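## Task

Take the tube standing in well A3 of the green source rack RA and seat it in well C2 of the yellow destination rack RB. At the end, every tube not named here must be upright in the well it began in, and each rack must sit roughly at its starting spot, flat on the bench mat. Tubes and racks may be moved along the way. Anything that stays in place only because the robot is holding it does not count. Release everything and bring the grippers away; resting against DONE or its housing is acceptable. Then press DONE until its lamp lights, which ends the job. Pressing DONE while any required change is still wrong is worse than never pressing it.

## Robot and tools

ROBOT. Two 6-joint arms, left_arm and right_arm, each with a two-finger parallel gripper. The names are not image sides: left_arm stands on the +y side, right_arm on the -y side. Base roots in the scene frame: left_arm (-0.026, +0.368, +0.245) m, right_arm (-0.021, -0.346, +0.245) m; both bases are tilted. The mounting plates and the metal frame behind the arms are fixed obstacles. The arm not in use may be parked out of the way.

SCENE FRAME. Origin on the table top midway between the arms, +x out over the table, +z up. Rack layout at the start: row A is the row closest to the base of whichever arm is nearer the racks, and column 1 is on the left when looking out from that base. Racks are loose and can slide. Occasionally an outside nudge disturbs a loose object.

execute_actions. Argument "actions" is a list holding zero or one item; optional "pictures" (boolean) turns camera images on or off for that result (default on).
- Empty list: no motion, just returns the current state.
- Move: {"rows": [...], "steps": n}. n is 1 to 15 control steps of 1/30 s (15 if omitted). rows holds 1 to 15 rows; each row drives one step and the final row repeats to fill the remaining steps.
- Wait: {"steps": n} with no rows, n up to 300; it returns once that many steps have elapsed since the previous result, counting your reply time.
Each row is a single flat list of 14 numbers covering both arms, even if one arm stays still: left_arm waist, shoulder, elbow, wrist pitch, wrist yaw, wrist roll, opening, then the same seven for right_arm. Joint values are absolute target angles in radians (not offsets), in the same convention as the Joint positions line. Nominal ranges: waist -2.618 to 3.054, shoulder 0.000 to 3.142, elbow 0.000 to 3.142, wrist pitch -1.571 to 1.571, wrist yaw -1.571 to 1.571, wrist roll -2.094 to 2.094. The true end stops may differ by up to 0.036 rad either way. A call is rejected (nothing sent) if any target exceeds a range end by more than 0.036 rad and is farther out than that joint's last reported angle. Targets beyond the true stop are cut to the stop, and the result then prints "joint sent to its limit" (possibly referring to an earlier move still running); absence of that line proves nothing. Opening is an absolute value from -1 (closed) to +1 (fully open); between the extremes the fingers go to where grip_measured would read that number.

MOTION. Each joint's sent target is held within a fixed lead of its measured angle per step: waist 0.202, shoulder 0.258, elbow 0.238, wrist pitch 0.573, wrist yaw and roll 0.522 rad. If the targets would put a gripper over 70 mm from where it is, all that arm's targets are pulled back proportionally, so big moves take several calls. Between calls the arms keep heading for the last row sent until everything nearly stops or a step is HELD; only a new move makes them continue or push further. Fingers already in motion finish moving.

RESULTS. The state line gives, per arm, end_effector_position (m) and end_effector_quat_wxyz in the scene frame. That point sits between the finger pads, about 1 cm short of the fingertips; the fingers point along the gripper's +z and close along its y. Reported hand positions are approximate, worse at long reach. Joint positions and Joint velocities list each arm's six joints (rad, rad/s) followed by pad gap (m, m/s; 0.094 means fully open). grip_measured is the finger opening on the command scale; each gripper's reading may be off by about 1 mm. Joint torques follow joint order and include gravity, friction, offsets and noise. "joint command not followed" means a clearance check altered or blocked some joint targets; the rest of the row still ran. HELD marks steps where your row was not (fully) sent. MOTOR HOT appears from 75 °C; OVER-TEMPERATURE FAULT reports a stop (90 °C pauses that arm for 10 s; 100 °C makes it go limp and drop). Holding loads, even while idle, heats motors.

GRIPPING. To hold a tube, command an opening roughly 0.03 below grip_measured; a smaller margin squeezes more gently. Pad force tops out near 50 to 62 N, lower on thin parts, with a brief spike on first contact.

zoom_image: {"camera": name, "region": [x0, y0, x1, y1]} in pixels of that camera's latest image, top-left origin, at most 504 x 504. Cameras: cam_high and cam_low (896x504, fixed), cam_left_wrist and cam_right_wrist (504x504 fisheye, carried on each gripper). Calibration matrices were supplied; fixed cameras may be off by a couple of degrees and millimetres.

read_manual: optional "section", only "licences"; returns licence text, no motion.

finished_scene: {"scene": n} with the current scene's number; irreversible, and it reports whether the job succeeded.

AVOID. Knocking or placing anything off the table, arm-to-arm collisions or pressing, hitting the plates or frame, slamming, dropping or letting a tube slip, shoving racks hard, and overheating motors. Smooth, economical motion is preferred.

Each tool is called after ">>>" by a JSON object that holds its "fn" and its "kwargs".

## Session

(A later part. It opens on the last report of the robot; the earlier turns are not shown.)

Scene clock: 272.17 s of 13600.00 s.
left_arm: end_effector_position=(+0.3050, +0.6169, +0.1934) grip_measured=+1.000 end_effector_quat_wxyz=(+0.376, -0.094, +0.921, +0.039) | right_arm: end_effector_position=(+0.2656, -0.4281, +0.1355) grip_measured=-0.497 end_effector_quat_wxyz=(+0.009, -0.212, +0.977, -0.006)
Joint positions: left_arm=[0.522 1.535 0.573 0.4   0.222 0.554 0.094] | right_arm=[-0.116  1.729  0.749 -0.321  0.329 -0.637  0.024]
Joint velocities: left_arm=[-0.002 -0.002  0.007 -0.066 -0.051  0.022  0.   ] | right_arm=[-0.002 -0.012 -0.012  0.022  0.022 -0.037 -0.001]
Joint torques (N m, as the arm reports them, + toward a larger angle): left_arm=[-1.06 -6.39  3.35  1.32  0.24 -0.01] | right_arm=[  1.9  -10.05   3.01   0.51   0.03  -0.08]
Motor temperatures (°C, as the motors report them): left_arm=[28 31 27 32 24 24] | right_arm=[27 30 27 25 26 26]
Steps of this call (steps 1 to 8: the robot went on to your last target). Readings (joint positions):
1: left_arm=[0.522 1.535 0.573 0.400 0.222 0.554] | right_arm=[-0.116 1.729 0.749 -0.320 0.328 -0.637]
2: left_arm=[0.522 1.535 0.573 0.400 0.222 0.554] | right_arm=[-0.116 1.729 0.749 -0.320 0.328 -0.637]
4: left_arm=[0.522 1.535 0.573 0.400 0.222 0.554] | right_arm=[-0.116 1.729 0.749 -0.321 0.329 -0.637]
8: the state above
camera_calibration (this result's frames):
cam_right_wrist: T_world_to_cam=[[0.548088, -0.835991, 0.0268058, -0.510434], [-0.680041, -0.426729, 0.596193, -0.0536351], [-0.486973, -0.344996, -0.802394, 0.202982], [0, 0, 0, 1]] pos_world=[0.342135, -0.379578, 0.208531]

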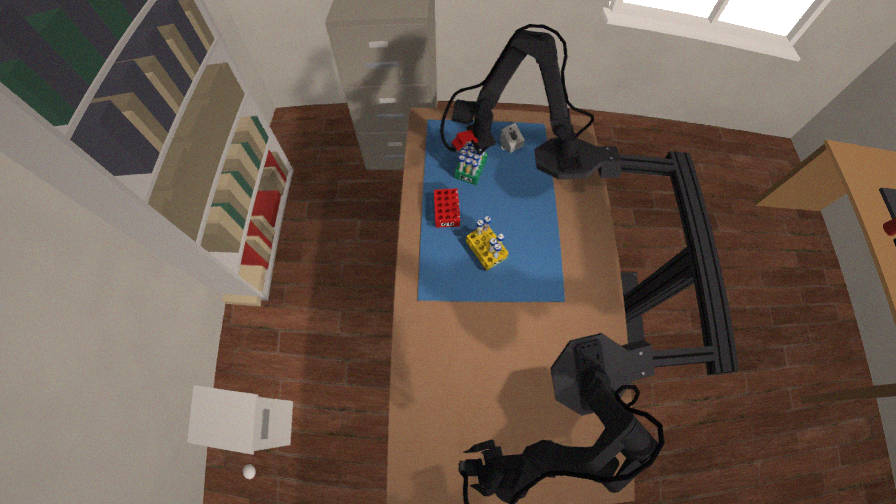

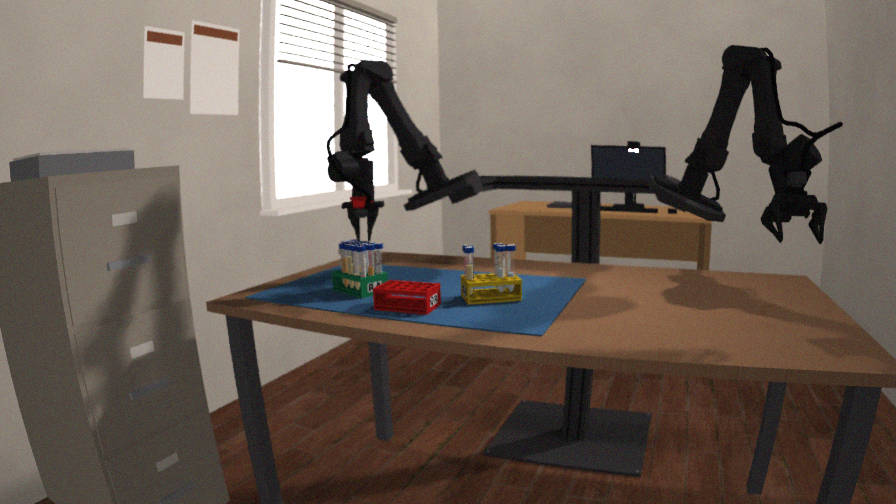

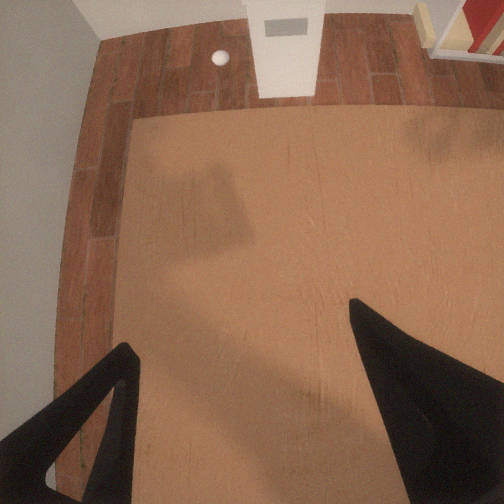

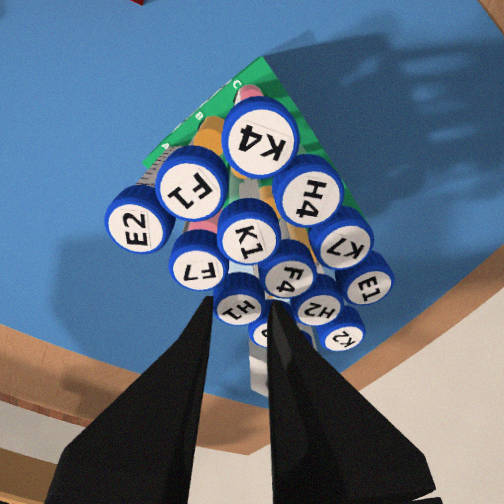

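>>> {"fn": "execute_actions", "kwargs": {"actions": [{"rows":[[0.522,1.535,0.573,0.4,0.222,0.554,1,-0.119,1.735,0.74,-0.325,0.333,-0.643,-0.495],[0.522,1.535,0.573,0.4,0.222,0.554,1,-0.119,1.748,0.74,-0.32,0.333,-0.643,-0.495],[0.522,1.535,0.573,0.4,0.222,0.554,1,-0.119,1.753,0.74,-0.315,0.333,-0.643,-0.495],[0.522,1.535,0.573,0.4,0.222,0.554,1,-0.119,1.756,0.74,-0.312,0.333,-0.643,-0.495],[0.522,1.535,0.573,0.4,0.222,0.554,1,-0.119,1.759,0.74,-0.308,0.335,-0.643,-0.495],[0.522,1.535,0.573,0.4,0.222,0.554,1,-0.119,1.762,0.74,-0.304,0.338,-0.643,-0.495],[0.522,1.535,0.573,0.4,0.222,0.554,1,-0.119,1.765,0.74,-0.30,0.34,-0.643,-0.495],[0.522,1.535,0.573,0.4,0.222,0.554,1,-0.119,1.768,0.74,-0.298,0.341,-0.643,-0.495],[0.522,1.535,0.573,0.4,0.222,0.554,1,-0.119,1.771,0.74,-0.297,0.341,-0.643,-0.495],[0.522,1.535,0.573,0.4,0.222,0.554,1,-0.119,1.774,0.74,-0.297,0.341,-0.643,-0.495]]}]}}

>>> {"fn": "zoom_image", "kwargs": {"camera": "cam_right_wrist", "region": [160, 200, 360, 400]}}

Scene clock: 281.07 s of 13600.00 s.
left_arm: end_effector_position=(+0.3050, +0.6169, +0.1934) grip_measured=+1.000 end_effector_quat_wxyz=(+0.376, -0.094, +0.921, +0.039) | right_arm: end_effector_position=(+0.2619, -0.4261, +0.1285) grip_measured=-0.497 end_effector_quat_wxyz=(-0.002, -0.215, +0.977, -0.005)
Joint positions: left_arm=[0.522 1.535 0.573 0.4   0.222 0.554 0.094] | right_arm=[-0.116  1.759  0.749 -0.311  0.336 -0.637  0.024]
Joint velocities: left_arm=[-0.002 -0.012 -0.007 -0.022 -0.022  0.051  0.   ] | right_arm=[-0.007 -0.017 -0.002  0.081 -0.081  0.037  0.   ]
Joint torques (N m, as the arm reports them, + toward a larger angle): left_arm=[-1.08 -6.38  3.37  1.33  0.24 -0.01] | right_arm=[ 1.94 -6.44  2.89  0.74  0.04 -0.08]
Motor temperatures (°C, as the motors report them): left_arm=[28 31 27 32 24 24] | right_arm=[27 31 27 25 26 26]
Steps of this call (steps 1 to 15: the robot went on to your last target; steps 16 to 130: nothing new was sent; then 4.07 s passed at rest; steps 131 to 145: all 15 steps of this action). Readings (joint positions):
131: left_arm=[0.522 1.535 0.573 0.400 0.222 0.554] | right_arm=[-0.116 1.729 0.749 -0.321 0.329 -0.637]
132: left_arm=[0.522 1.535 0.573 0.400 0.222 0.554] | right_arm=[-0.116 1.729 0.749 -0.321 0.329 -0.637]
134: left_arm=[0.522 1.535 0.573 0.400 0.222 0.554] | right_arm=[-0.116 1.729 0.749 -0.321 0.329 -0.637]
138: left_arm=[0.522 1.535 0.573 0.400 0.222 0.554] | right_arm=[-0.116 1.743 0.749 -0.315 0.333 -0.637]
145: the state above
camera_calibration (this result's frames):
cam_right_wrist: T_world_to_cam=[[0.553862, -0.832412, 0.0180836, -0.5055], [-0.665134, -0.429287, 0.610991, -0.0580396], [-0.500833, -0.350433, -0.791431, 0.196143], [0, 0, 0, 1]] pos_world=[0.339608, -0.376965, 0.199836]

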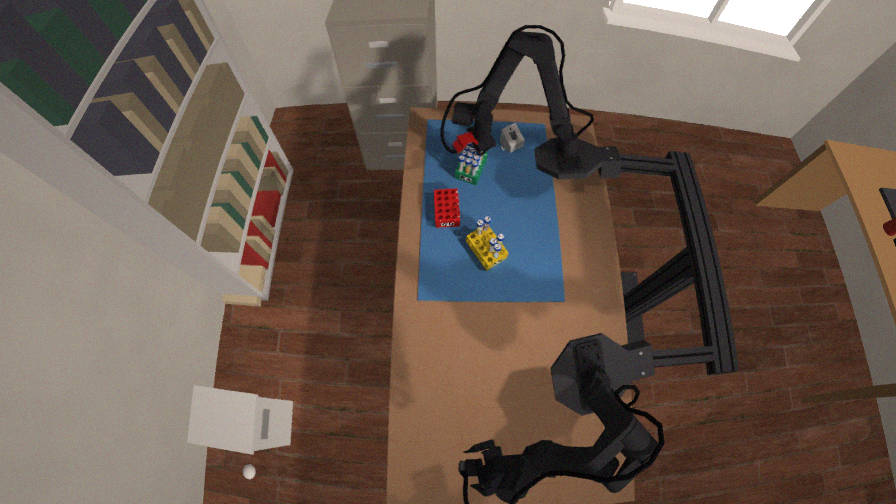

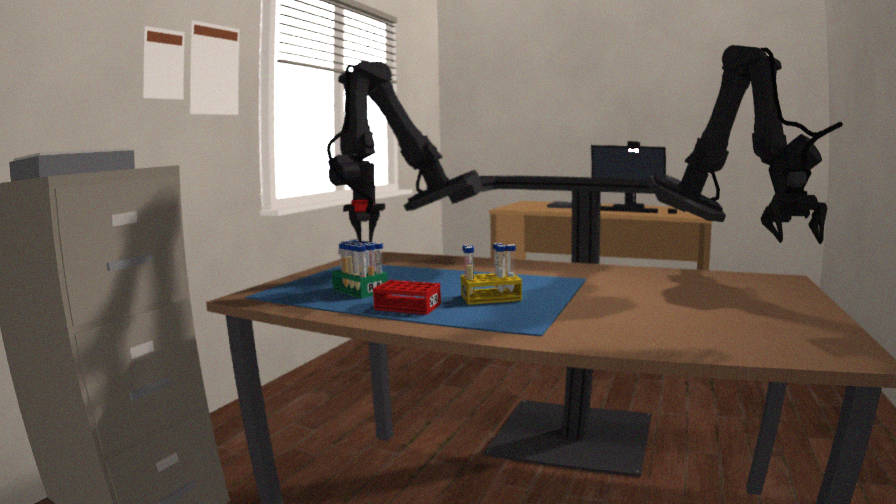

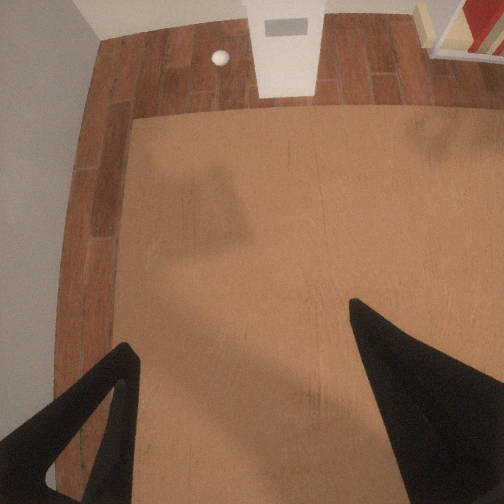

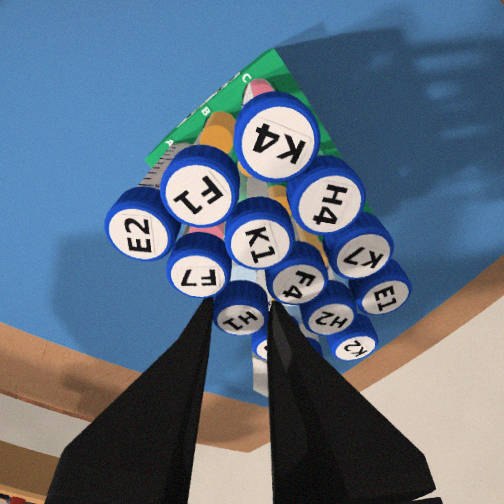

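Region (160, 200, 360, 400) of cam_right_wrist's 504x504 image, scaled by 2.520, with more detail than that image has.

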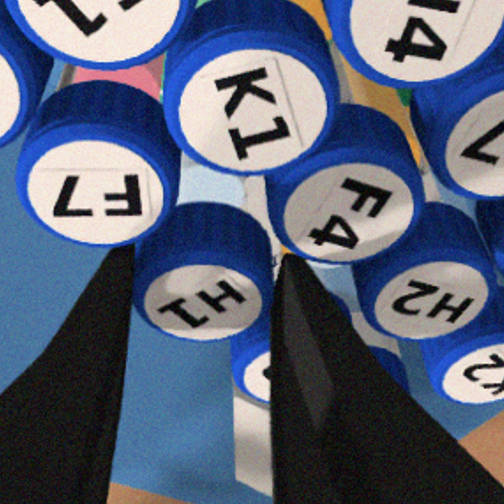

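>>> {"fn": "execute_actions", "kwargs": {"actions": [{"rows":[[0.522,1.535,0.573,0.4,0.222,0.554,1,-0.119,1.779,0.74,-0.293,0.344,-0.643,-0.495],[0.522,1.535,0.573,0.4,0.222,0.554,1,-0.119,1.783,0.74,-0.289,0.347,-0.643,-0.495],[0.522,1.535,0.573,0.4,0.222,0.554,1,-0.119,1.786,0.74,-0.286,0.349,-0.643,-0.495],[0.522,1.535,0.573,0.4,0.222,0.554,1,-0.119,1.789,0.74,-0.286,0.349,-0.643,-0.495],[0.522,1.535,0.573,0.4,0.222,0.554,1,-0.119,1.792,0.74,-0.286,0.349,-0.643,-0.495],[0.522,1.535,0.573,0.4,0.222,0.554,1,-0.119,1.792,0.74,-0.286,0.349,-0.643,-0.495],[0.522,1.535,0.573,0.4,0.222,0.554,1,-0.119,1.792,0.74,-0.286,0.349,-0.643,-0.495],[0.522,1.535,0.573,0.4,0.222,0.554,1,-0.119,1.792,0.74,-0.286,0.349,-0.643,-0.495],[0.522,1.535,0.573,0.4,0.222,0.554,1,-0.119,1.792,0.74,-0.286,0.349,-0.643,-0.495],[0.522,1.535,0.573,0.4,0.222,0.554,1,-0.119,1.792,0.74,-0.286,0.349,-0.643,-0.51],[0.522,1.535,0.573,0.4,0.222,0.554,1,-0.119,1.792,0.74,-0.286,0.349,-0.643,-0.525],[0.522,1.535,0.573,0.4,0.222,0.554,1,-0.119,1.792,0.74,-0.286,0.349,-0.643,-0.54],[0.522,1.535,0.573,0.4,0.222,0.554,1,-0.119,1.792,0.74,-0.286,0.349,-0.643,-0.555],[0.522,1.535,0.573,0.4,0.222,0.554,1,-0.119,1.792,0.74,-0.286,0.349,-0.643,-0.565]]}]}}

>>> {"fn": "zoom_image", "kwargs": {"camera": "cam_right_wrist", "region": [160, 200, 360, 400]}}

Scene clock: 289.60 s of 13600.00 s.
left_arm: end_effector_position=(+0.3050, +0.6169, +0.1934) grip_measured=+1.000 end_effector_quat_wxyz=(+0.376, -0.094, +0.921, +0.039) | right_arm: end_effector_position=(+0.2615, -0.4261, +0.1244) grip_measured=-0.552 end_effector_quat_wxyz=(-0.005, -0.216, +0.976, -0.008)
Joint positions: left_arm=[0.522 1.535 0.573 0.4   0.222 0.554 0.094] | right_arm=[-0.116  1.776  0.749 -0.297  0.344 -0.637  0.021]
Joint velocities: left_arm=[-0.032 -0.012 -0.012  0.007 -0.022 -0.037  0.   ] | right_arm=[-0.002  0.002  0.007 -0.007  0.051 -0.037 -0.   ]
Joint torques (N m, as the arm reports them, + toward a larger angle): left_arm=[-1.1  -6.39  3.37  1.33  0.24 -0.02] | right_arm=[ 1.97 -6.52  2.77  0.72  0.04 -0.08]
Motor temperatures (°C, as the motors report them): left_arm=[28 31 27 32 24 24] | right_arm=[27 31 27 25 26 26]
Steps of this call (steps 1 to 15: the robot went on to your last target; steps 16 to 100: nothing new was sent; then 4.70 s passed at rest; steps 101 to 115: all 15 steps of this action). Readings (joint positions):
101: left_arm=[0.522 1.535 0.573 0.400 0.222 0.554] | right_arm=[-0.116 1.759 0.749 -0.308 0.337 -0.637]
102: left_arm=[0.522 1.535 0.573 0.400 0.222 0.554] | right_arm=[-0.116 1.759 0.749 -0.307 0.338 -0.637]
104: left_arm=[0.522 1.535 0.573 0.400 0.222 0.554] | right_arm=[-0.116 1.760 0.749 -0.304 0.341 -0.637]
108: left_arm=[0.522 1.535 0.573 0.400 0.222 0.554] | right_arm=[-0.116 1.775 0.749 -0.300 0.343 -0.637]
115: the state above
camera_calibration (this result's frames):
cam_right_wrist: T_world_to_cam=[[0.554871, -0.831661, 0.0214098, -0.505526], [-0.661718, -0.425598, 0.617248, -0.0559442], [-0.504229, -0.35666, -0.786477, 0.190358], [0, 0, 0, 1]] pos_world=[0.339466, -0.376342, 0.195067]

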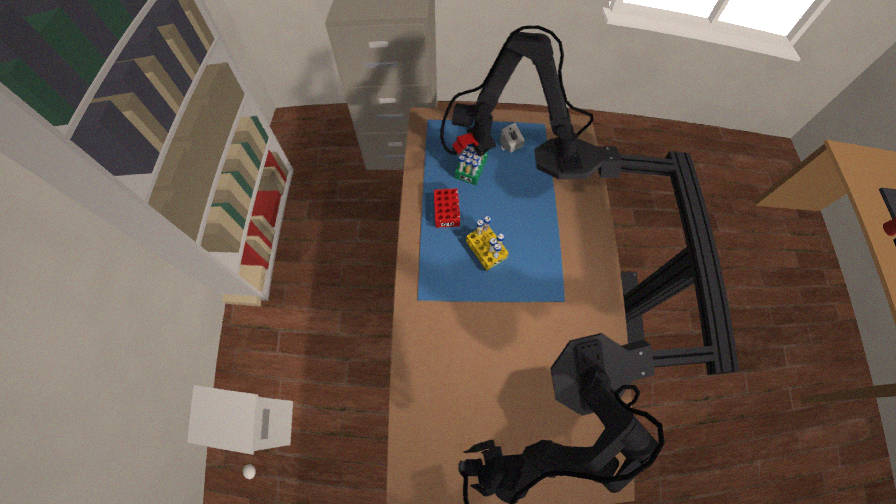

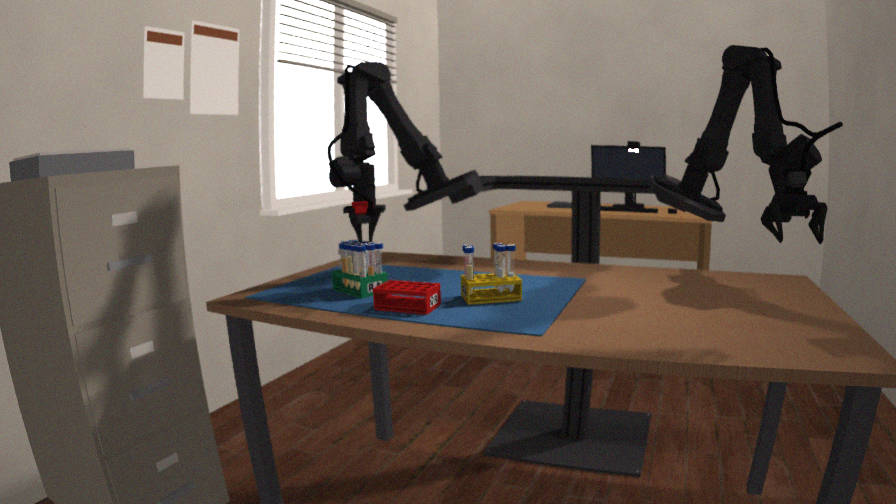

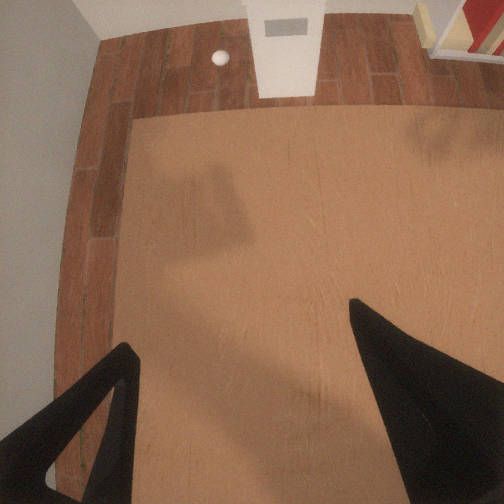

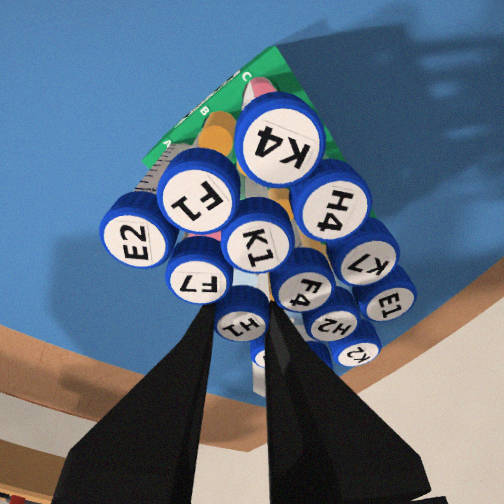

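Region (160, 200, 360, 400) of cam_right_wrist's 504x504 image, scaled by 2.520, with more detail than that image has.

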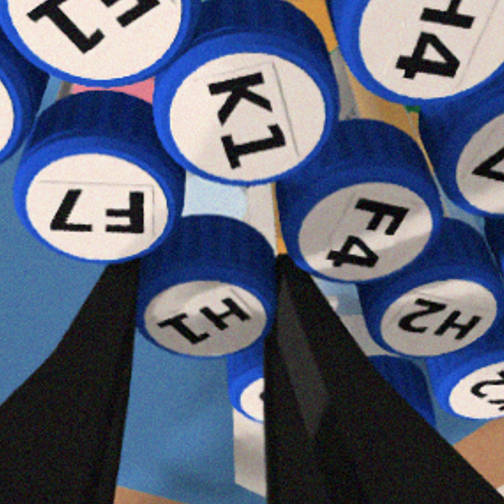

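>>> {"fn": "execute_actions", "kwargs": {"actions": [{"rows":[[0.522,1.535,0.573,0.4,0.222,0.554,1,-0.112,1.775,0.755,-0.305,0.347,-0.643,-0.585],[0.522,1.535,0.573,0.4,0.222,0.554,1,-0.106,1.758,0.762,-0.32,0.347,-0.643,-0.585],[0.522,1.535,0.573,0.4,0.222,0.554,1,-0.103,1.748,0.766,-0.332,0.347,-0.643,-0.585],[0.522,1.535,0.573,0.4,0.222,0.554,1,-0.10,1.739,0.768,-0.344,0.347,-0.643,-0.585],[0.522,1.535,0.573,0.4,0.222,0.554,1,-0.097,1.729,0.771,-0.357,0.347,-0.643,-0.585],[0.522,1.535,0.573,0.4,0.222,0.554,1,-0.094,1.719,0.773,-0.37,0.347,-0.643,-0.585],[0.522,1.535,0.573,0.4,0.222,0.554,1,-0.091,1.709,0.776,-0.383,0.347,-0.643,-0.585],[0.522,1.535,0.573,0.4,0.222,0.554,1,-0.087,1.699,0.778,-0.396,0.347,-0.643,-0.585],[0.522,1.535,0.573,0.4,0.222,0.554,1,-0.084,1.689,0.781,-0.409,0.347,-0.643,-0.585],[0.522,1.535,0.573,0.4,0.222,0.554,1,-0.081,1.679,0.783,-0.422,0.347,-0.643,-0.585],[0.522,1.535,0.573,0.4,0.222,0.554,1,-0.078,1.669,0.786,-0.435,0.347,-0.643,-0.585],[0.522,1.535,0.573,0.4,0.222,0.554,1,-0.075,1.659,0.788,-0.448,0.347,-0.643,-0.585],[0.522,1.535,0.573,0.4,0.222,0.554,1,-0.072,1.648,0.791,-0.46,0.347,-0.643,-0.585],[0.522,1.535,0.573,0.4,0.222,0.554,1,-0.068,1.637,0.793,-0.47,0.347,-0.643,-0.585],[0.522,1.535,0.573,0.4,0.222,0.554,1,-0.065,1.625,0.796,-0.472,0.347,-0.643,-0.585]]}]}}

Scene clock: 306.47 s of 13600.00 s.
left_arm: end_effector_position=(+0.3050, +0.6169, +0.1934) grip_measured=+1.000 end_effector_quat_wxyz=(+0.376, -0.094, +0.921, +0.039) | right_arm: end_effector_position=(+0.2637, -0.4268, +0.1541) grip_measured=-0.565 end_effector_quat_wxyz=(+0.002, -0.229, +0.973, -0.008)
Joint positions: left_arm=[0.522 1.535 0.573 0.4   0.222 0.554 0.094] | right_arm=[-0.086  1.67   0.767 -0.418  0.344 -0.637  0.02 ]
Joint velocities: left_arm=[-0.002  0.012  0.007 -0.037  0.022  0.066  0.   ] | right_arm=[ 0.095 -0.315  0.037 -0.286 -0.007  0.007  0.   ]
Joint torques (N m, as the arm reports them, + toward a larger angle): left_arm=[-1.05 -6.36  3.33  1.33  0.23 -0.01] | right_arm=[ 3.2  -9.83  6.34  0.56  0.01 -0.08]
Motor temperatures (°C, as the motors report them): left_arm=[28 31 27 32 24 24] | right_arm=[27 31 27 25 26 26]
Steps of this call (steps 1 to 15: the robot went on to your last target; steps 16 to 150: nothing new was sent; then 11.37 s passed at rest; steps 151 to 165: all 15 steps of this action). Readings (joint positions):
151: left_arm=[0.522 1.535 0.573 0.400 0.222 0.554] | right_arm=[-0.116 1.776 0.749 -0.297 0.344 -0.637]
152: left_arm=[0.522 1.535 0.573 0.400 0.222 0.554] | right_arm=[-0.116 1.776 0.749 -0.298 0.344 -0.637]
154: left_arm=[0.522 1.535 0.573 0.400 0.222 0.554] | right_arm=[-0.116 1.775 0.749 -0.303 0.344 -0.637]
158: left_arm=[0.522 1.535 0.573 0.400 0.222 0.554] | right_arm=[-0.109 1.744 0.749 -0.333 0.344 -0.637]
165: the state above
camera_calibration (this result's frames):
cam_right_wrist: T_world_to_cam=[[0.576846, -0.816461, 0.0253209, -0.5079], [-0.658202, -0.446228, 0.606342, -0.0811874], [-0.483756, -0.366432, -0.7948, 0.206286], [0, 0, 0, 1]] pos_world=[0.339334, -0.375319, 0.226044]

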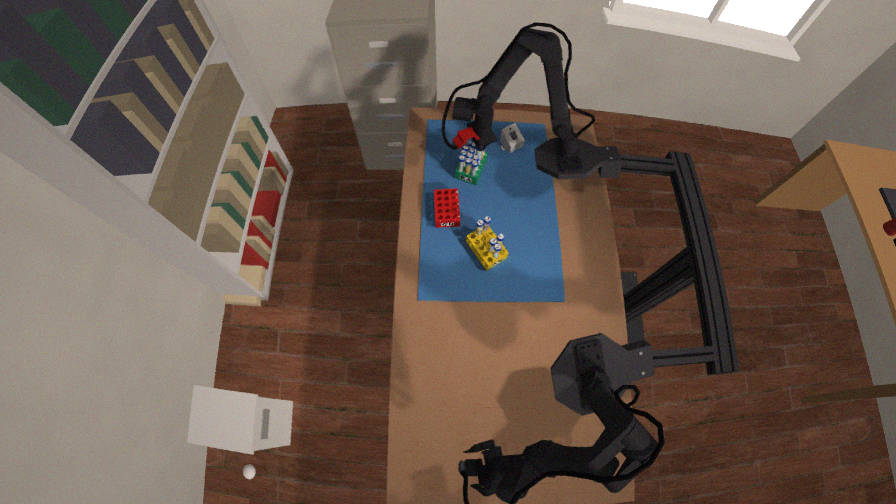

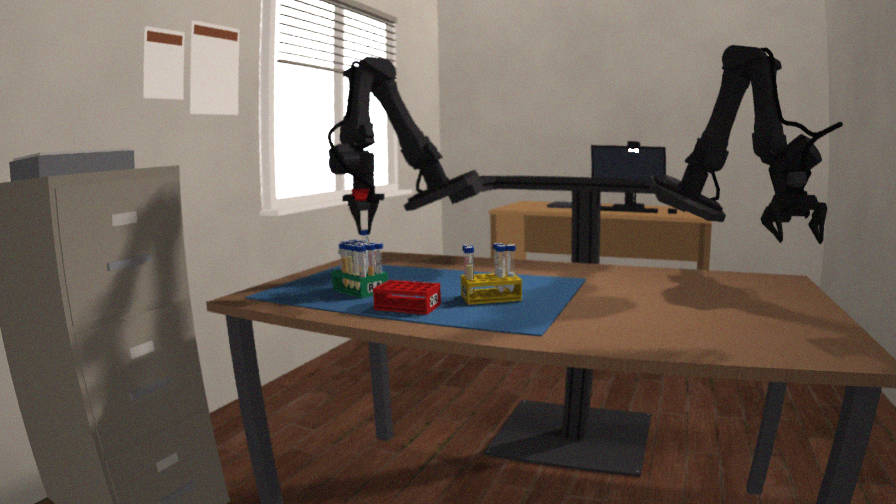

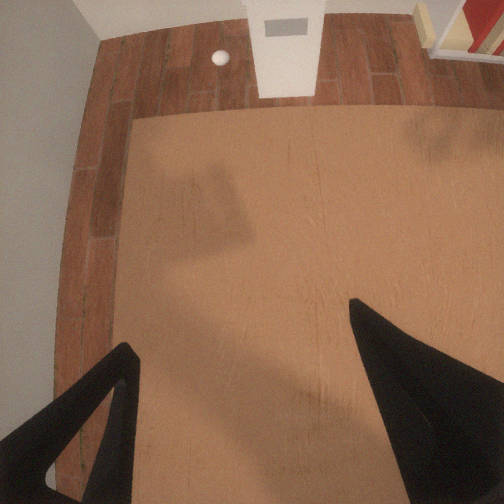

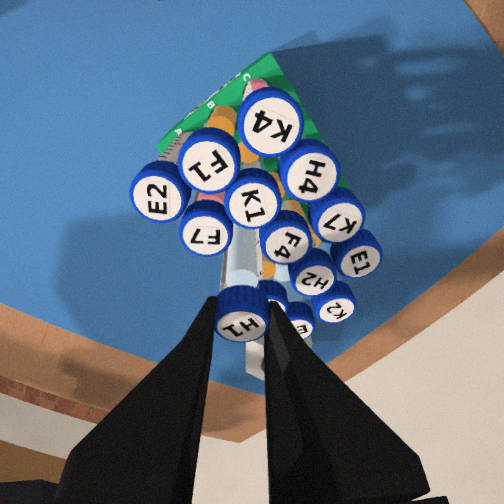

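>>> {"fn": "execute_actions", "kwargs": {"actions": [{"rows":[[0.522,1.535,0.573,0.4,0.222,0.554,1,-0.06,1.612,0.806,-0.5,0.347,-0.643,-0.59],[0.522,1.535,0.573,0.4,0.222,0.554,1,-0.053,1.594,0.816,-0.535,0.347,-0.643,-0.59],[0.522,1.535,0.573,0.4,0.222,0.554,1,-0.045,1.574,0.826,-0.575,0.348,-0.643,-0.59],[0.522,1.535,0.573,0.4,0.222,0.554,1,-0.037,1.554,0.837,-0.615,0.349,-0.643,-0.59],[0.522,1.535,0.573,0.4,0.222,0.554,1,-0.029,1.533,0.847,-0.655,0.35,-0.643,-0.59],[0.522,1.535,0.573,0.4,0.222,0.554,1,-0.021,1.513,0.858,-0.69,0.352,-0.643,-0.59],[0.522,1.535,0.573,0.4,0.222,0.554,1,-0.011,1.498,0.872,-0.725,0.354,-0.643,-0.59],[0.522,1.535,0.573,0.4,0.222,0.554,1,-0.002,1.484,0.886,-0.76,0.356,-0.643,-0.59],[0.522,1.535,0.573,0.4,0.222,0.554,1,0.008,1.471,0.90,-0.79,0.358,-0.643,-0.59],[0.522,1.535,0.573,0.4,0.222,0.554,1,0.017,1.458,0.915,-0.82,0.36,-0.643,-0.59],[0.522,1.535,0.573,0.4,0.222,0.554,1,0.026,1.446,0.93,-0.85,0.362,-0.643,-0.59],[0.522,1.535,0.573,0.4,0.222,0.554,1,0.036,1.434,0.945,-0.88,0.364,-0.643,-0.59],[0.522,1.535,0.573,0.4,0.222,0.554,1,0.045,1.422,0.96,-0.905,0.365,-0.643,-0.59],[0.522,1.535,0.573,0.4,0.222,0.554,1,0.054,1.411,0.975,-0.925,0.366,-0.643,-0.59],[0.522,1.535,0.573,0.4,0.222,0.554,1,0.063,1.40,0.99,-0.935,0.366,-0.643,-0.59]]}], "pictures": false}}

>>> {"fn": "execute_actions", "kwargs": {"actions": [{"steps":10}]}}

Scene clock: 318.73 s of 13600.00 s.
left_arm: end_effector_position=(+0.3050, +0.6169, +0.1934) grip_measured=+1.000 end_effector_quat_wxyz=(+0.376, -0.094, +0.921, +0.039) | right_arm: end_effector_position=(+0.2740, -0.4269, +0.2490) grip_measured=-0.565 end_effector_quat_wxyz=(+0.020, -0.283, +0.959, -0.007)
Joint positions: left_arm=[0.522 1.535 0.573 0.4   0.222 0.554 0.094] | right_arm=[ 0.034  1.445  0.941 -0.825  0.357 -0.637  0.02 ]
Joint velocities: left_arm=[-0.017 -0.012  0.007  0.022 -0.022  0.051  0.   ] | right_arm=[ 0.261 -0.276  0.398 -0.711  0.037  0.007 -0.001]
Joint torques (N m, as the arm reports them, + toward a larger angle): left_arm=[-1.1  -6.35  3.34  1.32  0.24 -0.01] | right_arm=[ 2.9  -8.88  7.62  0.64  0.01 -0.07]
Motor temperatures (°C, as the motors report them): left_arm=[28 31 27 32 24 24] | right_arm=[27 32 28 25 26 26]
Steps of this call (steps 1 to 30: the robot went on to your last target; steps 31 to 90: nothing new was sent; then 8.77 s passed at rest; steps 91 to 105: all 15 steps of this action). Readings (joint positions):
91: left_arm=[0.522 1.535 0.573 0.400 0.222 0.554] | right_arm=[-0.079 1.647 0.775 -0.463 0.344 -0.637]
92: left_arm=[0.522 1.535 0.573 0.400 0.222 0.554] | right_arm=[-0.078 1.644 0.778 -0.474 0.345 -0.637]
94: left_arm=[0.522 1.535 0.573 0.400 0.222 0.554] | right_arm=[-0.069 1.622 0.790 -0.515 0.345 -0.637]
98: left_arm=[0.522 1.535 0.573 0.400 0.222 0.554] | right_arm=[-0.033 1.540 0.837 -0.627 0.347 -0.637]
105: the state above

Scene clock: 319.07 s of 13600.00 s.
left_arm: end_effector_position=(+0.3050, +0.6169, +0.1934) grip_measured=+1.000 end_effector_quat_wxyz=(+0.376, -0.094, +0.921, +0.039) | right_arm: end_effector_position=(+0.2668, -0.4277, +0.2629) grip_measured=-0.565 end_effector_quat_wxyz=(+0.010, -0.295, +0.955, -0.004)
Joint positions: left_arm=[0.522 1.535 0.573 0.4   0.222 0.554 0.094] | right_arm=[ 0.05   1.418  0.971 -0.912  0.362 -0.637  0.02 ]
Joint velocities: left_arm=[-0.002  0.012 -0.002 -0.066 -0.066  0.007  0.   ] | right_arm=[-0.007  0.012  0.012 -0.037 -0.037  0.066  0.001]
Joint torques (N m, as the arm reports them, + toward a larger angle): left_arm=[-1.09 -6.41  3.34  1.33  0.25 -0.01] | right_arm=[ 2.7  -7.9   7.28  0.54  0.   -0.06]
Motor temperatures (°C, as the motors report them): left_arm=[28 31 27 32 24 24] | right_arm=[27 32 28 25 26 26]
Steps of this call (steps 1 to 10: the robot went on to your last target). Readings (joint positions):
1: left_arm=[0.522 1.535 0.573 0.400 0.222 0.554] | right_arm=[0.041 1.435 0.953 -0.845 0.357 -0.637]
2: left_arm=[0.522 1.535 0.573 0.400 0.222 0.554] | right_arm=[0.047 1.427 0.962 -0.858 0.358 -0.637]
4: left_arm=[0.522 1.535 0.573 0.400 0.222 0.554] | right_arm=[0.050 1.419 0.971 -0.877 0.359 -0.637]
8: left_arm=[0.522 1.535 0.573 0.400 0.222 0.554] | right_arm=[0.050 1.418 0.971 -0.904 0.361 -0.637]
10: the state above
camera_calibration (this result's frames):
cam_right_wrist: T_world_to_cam=[[0.682997, -0.730009, 0.0245463, -0.504282], [-0.597312, -0.538872, 0.593999, -0.198073], [-0.420397, -0.420361, -0.804091, 0.256371], [0, 0, 0, 1]] pos_world=[0.333889, -0.367098, 0.336179]

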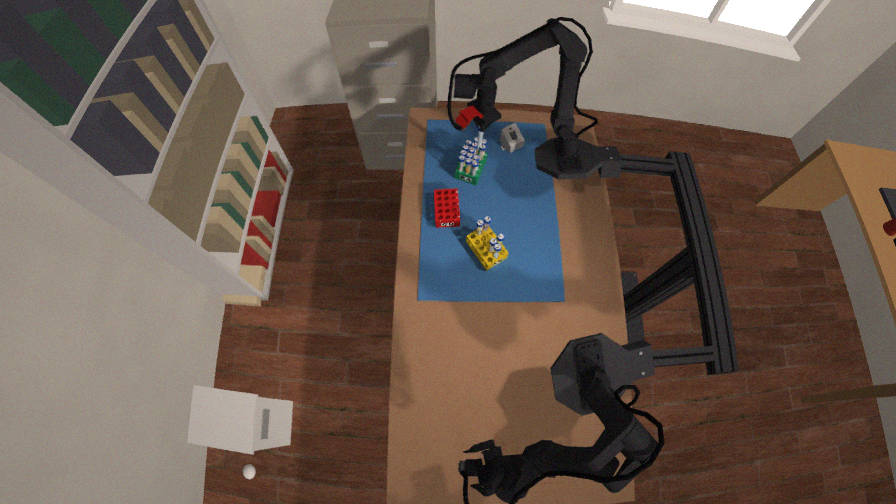

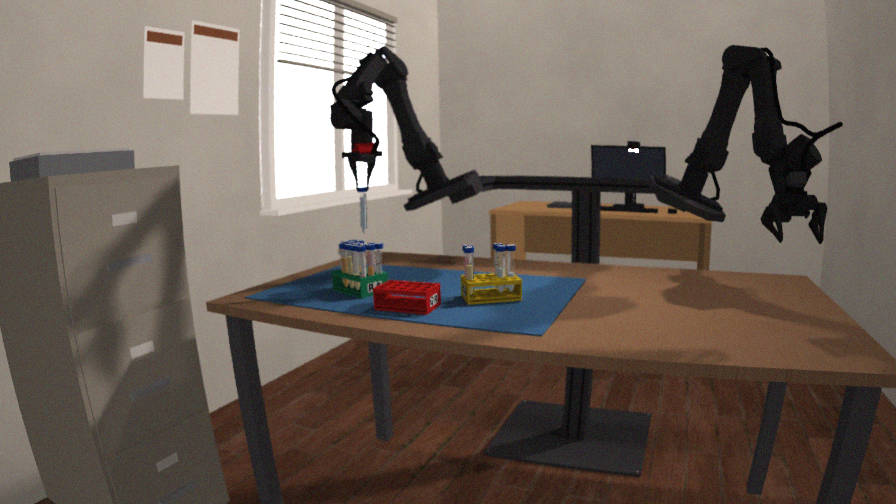

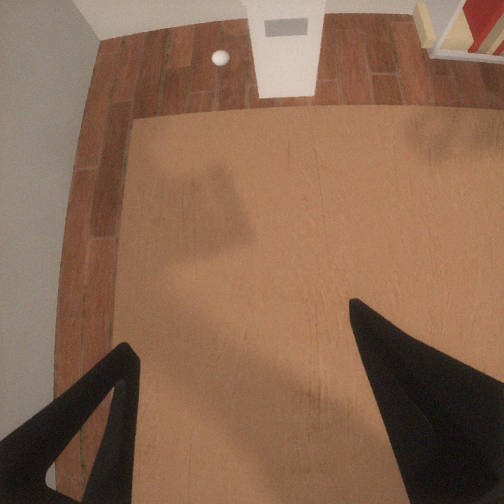

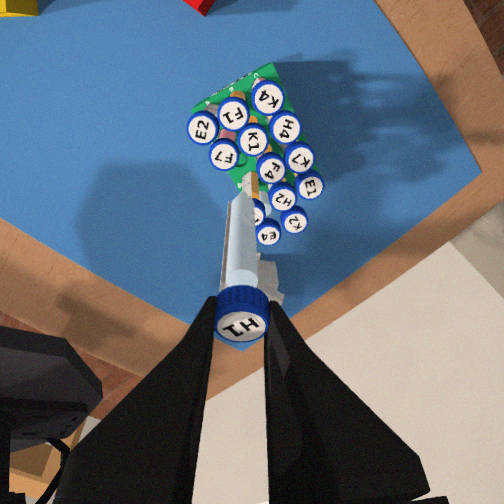

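>>> {"fn": "execute_actions", "kwargs": {"actions": [{"rows":[[0.522,1.535,0.573,0.4,0.222,0.554,1,0.073,1.435,0.996,-0.936,0.362,-0.632,-0.59],[0.522,1.535,0.573,0.4,0.222,0.554,1,0.092,1.456,1.007,-0.938,0.362,-0.611,-0.59],[0.522,1.535,0.573,0.4,0.222,0.554,1,0.116,1.478,1.021,-0.941,0.362,-0.585,-0.59],[0.522,1.535,0.573,0.4,0.222,0.554,1,0.144,1.504,1.038,-0.944,0.362,-0.553,-0.59],[0.522,1.535,0.573,0.4,0.222,0.554,1,0.178,1.534,1.058,-0.948,0.362,-0.516,-0.59],[0.522,1.535,0.573,0.4,0.222,0.554,1,0.211,1.564,1.078,-0.951,0.362,-0.479,-0.59],[0.522,1.535,0.573,0.4,0.222,0.554,1,0.245,1.594,1.098,-0.955,0.362,-0.442,-0.59],[0.522,1.535,0.573,0.4,0.222,0.554,1,0.283,1.629,1.121,-0.959,0.362,-0.40,-0.59],[0.522,1.535,0.573,0.4,0.222,0.554,1,0.321,1.664,1.144,-0.963,0.362,-0.358,-0.59],[0.522,1.535,0.573,0.4,0.222,0.554,1,0.36,1.698,1.167,-0.968,0.362,-0.316,-0.59],[0.522,1.535,0.573,0.4,0.222,0.554,1,0.398,1.733,1.19,-0.972,0.362,-0.273,-0.59],[0.522,1.535,0.573,0.4,0.222,0.554,1,0.436,1.767,1.212,-0.976,0.362,-0.231,-0.59],[0.522,1.535,0.573,0.4,0.222,0.554,1,0.475,1.802,1.235,-0.98,0.362,-0.189,-0.59],[0.522,1.535,0.573,0.4,0.222,0.554,1,0.513,1.837,1.258,-0.984,0.362,-0.147,-0.59],[0.522,1.535,0.573,0.4,0.222,0.554,1,0.551,1.871,1.281,-0.989,0.362,-0.104,-0.59]]}], "pictures": false}}

>>> {"fn": "execute_actions", "kwargs": {"actions": [{"rows":[[0.522,1.535,0.573,0.4,0.222,0.554,1,0.589,1.906,1.304,-0.993,0.36,-0.062,-0.59],[0.522,1.535,0.573,0.4,0.222,0.554,1,0.628,1.94,1.326,-0.997,0.358,-0.02,-0.59],[0.522,1.535,0.573,0.4,0.222,0.554,1,0.666,1.975,1.349,-1.001,0.356,0.022,-0.59],[0.522,1.535,0.573,0.4,0.222,0.554,1,0.704,2.01,1.372,-1.005,0.354,0.065,-0.59],[0.522,1.535,0.573,0.4,0.222,0.554,1,0.742,2.044,1.395,-1.01,0.352,0.107,-0.59],[0.522,1.535,0.573,0.4,0.222,0.554,1,0.781,2.079,1.418,-1.014,0.35,0.149,-0.59],[0.522,1.535,0.573,0.4,0.222,0.554,1,0.819,2.113,1.44,-1.018,0.348,0.191,-0.59],[0.522,1.535,0.573,0.4,0.222,0.554,1,0.857,2.148,1.463,-1.022,0.346,0.233,-0.59],[0.522,1.535,0.573,0.4,0.222,0.554,1,0.891,2.178,1.483,-1.026,0.345,0.27,-0.59],[0.522,1.535,0.573,0.4,0.222,0.554,1,0.924,2.208,1.503,-1.03,0.344,0.307,-0.59],[0.522,1.535,0.573,0.4,0.222,0.554,1,0.953,2.234,1.52,-1.033,0.344,0.339,-0.59],[0.522,1.535,0.573,0.4,0.222,0.554,1,0.977,2.256,1.534,-1.035,0.344,0.365,-0.59],[0.522,1.535,0.573,0.4,0.222,0.554,1,0.996,2.273,1.546,-1.037,0.344,0.387,-0.59],[0.522,1.535,0.573,0.4,0.222,0.554,1,1.01,2.286,1.554,-1.039,0.344,0.402,-0.59],[0.522,1.535,0.573,0.4,0.222,0.554,1,1.02,2.295,1.56,-1.04,0.344,0.413,-0.59]]}], "pictures": false}}

>>> {"fn": "execute_actions", "kwargs": {"actions": [{"steps":12}]}}

Scene clock: 342.53 s of 13600.00 s.
left_arm: end_effector_position=(+0.3050, +0.6169, +0.1934) grip_measured=+1.000 end_effector_quat_wxyz=(+0.376, -0.094, +0.921, +0.039) | right_arm: end_effector_position=(+0.3104, -0.2839, +0.2649) grip_measured=-0.565 end_effector_quat_wxyz=(+0.006, -0.337, +0.941, +0.018)
Joint positions: left_arm=[0.522 1.535 0.573 0.4   0.222 0.554 0.094] | right_arm=[ 0.467  1.803  1.223 -0.956  0.37  -0.275  0.02 ]
Joint velocities: left_arm=[ 0.002  0.002 -0.007 -0.022  0.037  0.051  0.   ] | right_arm=[ 1.067  0.974  0.662 -0.066 -0.037  1.15   0.001]
Joint torques (N m, as the arm reports them, + toward a larger angle): left_arm=[-1.05 -6.35  3.36  1.34  0.25 -0.03] | right_arm=[ 4.52 -7.52  6.97  0.38 -0.16  0.04]
Motor temperatures (°C, as the motors report them): left_arm=[28 31 27 32 24 24] | right_arm=[28 32 29 25 26 26]
Steps of this call (steps 1 to 30: the robot went on to your last target; steps 31 to 90: nothing new was sent; then 19.97 s passed at rest; steps 91 to 105: all 15 steps of this action). Readings (joint positions):
91: left_arm=[0.522 1.535 0.573 0.400 0.222 0.554] | right_arm=[0.051 1.418 0.971 -0.922 0.362 -0.637]
92: left_arm=[0.522 1.535 0.573 0.400 0.222 0.554] | right_arm=[0.055 1.421 0.973 -0.925 0.363 -0.634]
94: left_arm=[0.522 1.535 0.573 0.400 0.222 0.554] | right_arm=[0.082 1.446 0.991 -0.935 0.367 -0.614]
98: left_arm=[0.522 1.535 0.573 0.400 0.222 0.554] | right_arm=[0.201 1.558 1.064 -0.943 0.370 -0.524]
105: the state above

Scene clock: 343.03 s of 13600.00 s.
left_arm: end_effector_position=(+0.3050, +0.6169, +0.1934) grip_measured=+1.000 end_effector_quat_wxyz=(+0.376, -0.094, +0.921, +0.039) | right_arm: end_effector_position=(+0.2388, -0.0775, +0.2576) grip_measured=-0.565 end_effector_quat_wxyz=(+0.003, -0.335, +0.942, +0.008)
Joint positions: left_arm=[0.522 1.535 0.573 0.4   0.222 0.554 0.094] | right_arm=[ 0.997  2.272  1.52  -1.001  0.348  0.298  0.02 ]
Joint velocities: left_arm=[-0.007  0.022 -0.007  0.007  0.007 -0.007  0.   ] | right_arm=[ 0.603  0.462  0.208 -0.081 -0.11   0.696 -0.001]
Joint torques (N m, as the arm reports them, + toward a larger angle): left_arm=[-1.06 -6.35  3.36  1.33  0.25  0.  ] | right_arm=[  2.88 -11.03   8.01   0.32   0.05   0.07]
Motor temperatures (°C, as the motors report them): left_arm=[28 31 27 32 24 24] | right_arm=[28 32 29 25 26 26]
Steps of this call (steps 1 to 15: all 15 steps of this action). Readings (joint positions):
1: left_arm=[0.522 1.535 0.573 0.400 0.222 0.554] | right_arm=[0.505 1.838 1.246 -0.958 0.370 -0.235]
2: left_arm=[0.522 1.535 0.573 0.400 0.222 0.554] | right_arm=[0.543 1.873 1.268 -0.961 0.369 -0.195]
4: left_arm=[0.522 1.535 0.573 0.400 0.222 0.554] | right_arm=[0.619 1.941 1.314 -0.968 0.368 -0.113]
8: left_arm=[0.522 1.535 0.573 0.400 0.222 0.554] | right_arm=[0.771 2.079 1.406 -0.982 0.364 0.053]
15: the state above

Scene clock: 343.43 s of 13600.00 s.
left_arm: end_effector_position=(+0.3050, +0.6169, +0.1934) grip_measured=+1.000 end_effector_quat_wxyz=(+0.376, -0.094, +0.921, +0.039) | right_arm: end_effector_position=(+0.2283, -0.0737, +0.2554) grip_measured=-0.565 end_effector_quat_wxyz=(-0.009, -0.303, +0.953, +0.002)
Joint positions: left_arm=[0.522 1.535 0.573 0.4   0.222 0.554 0.094] | right_arm=[ 1.019  2.296  1.533 -1.026  0.339  0.399  0.02 ]
Joint velocities: left_arm=[ 0.022 -0.007  0.002 -0.022 -0.022 -0.007  0.   ] | right_arm=[-0.007 -0.007 -0.022  0.037 -0.007  0.007 -0.001]
Joint torques (N m, as the arm reports them, + toward a larger angle): left_arm=[-1.07 -6.34  3.35  1.34  0.24 -0.02] | right_arm=[  3.99 -10.76   7.91   0.42   0.01   0.06]
Motor temperatures (°C, as the motors report them): left_arm=[28 31 27 32 24 24] | right_arm=[28 32 29 25 26 26]
Steps of this call (steps 1 to 12: the robot went on to your last target). Readings (joint positions):
1: left_arm=[0.522 1.535 0.573 0.400 0.222 0.554] | right_arm=[1.014 2.285 1.525 -1.003 0.345 0.319]
2: left_arm=[0.522 1.535 0.573 0.400 0.222 0.554] | right_arm=[1.025 2.292 1.527 -1.006 0.342 0.337]
4: left_arm=[0.522 1.535 0.573 0.400 0.222 0.554] | right_arm=[1.031 2.296 1.527 -1.014 0.339 0.361]
8: left_arm=[0.522 1.535 0.573 0.400 0.222 0.554] | right_arm=[1.021 2.296 1.532 -1.024 0.339 0.388]
12: the state above
camera_calibration (this result's frames):
cam_right_wrist: T_world_to_cam=[[0.694847, -0.719156, -0.00130508, -0.214693], [-0.56513, -0.547148, 0.617461, -0.0398466], [-0.444765, -0.428303, -0.786601, 0.383515], [0, 0, 0, 1]] pos_world=[0.297234, -0.0119388, 0.325997]

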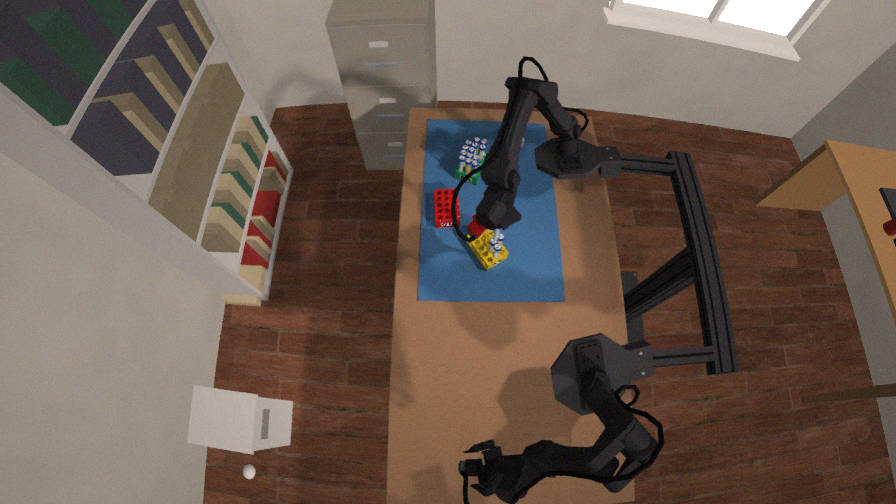

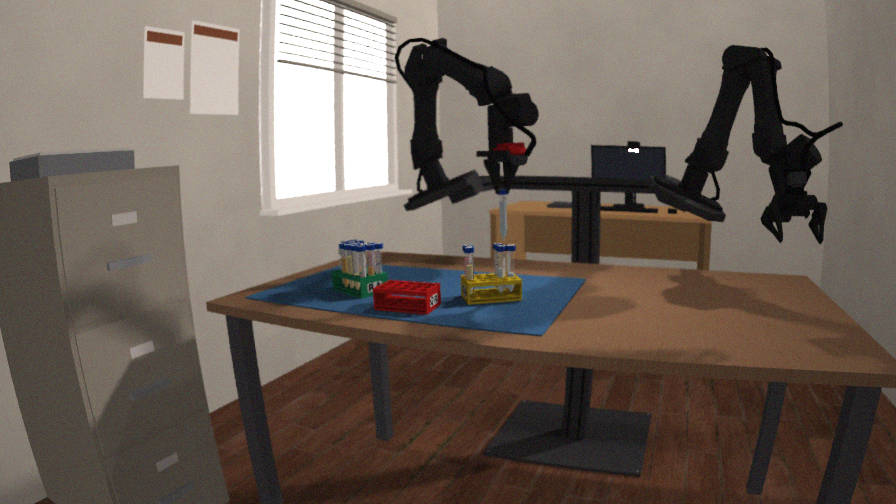

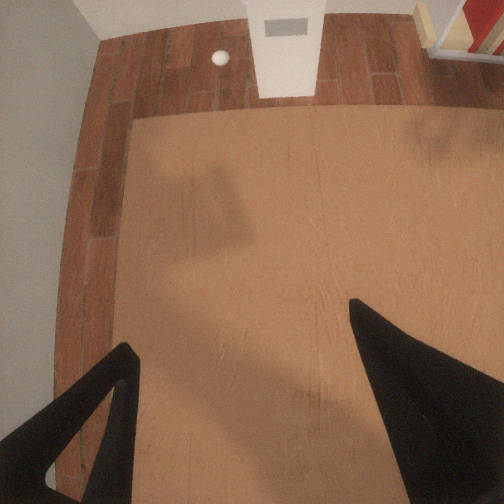

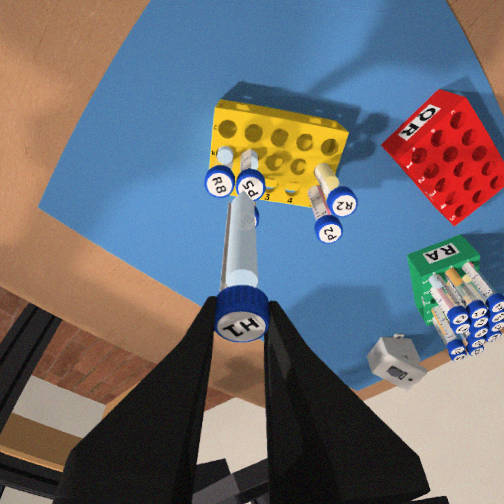

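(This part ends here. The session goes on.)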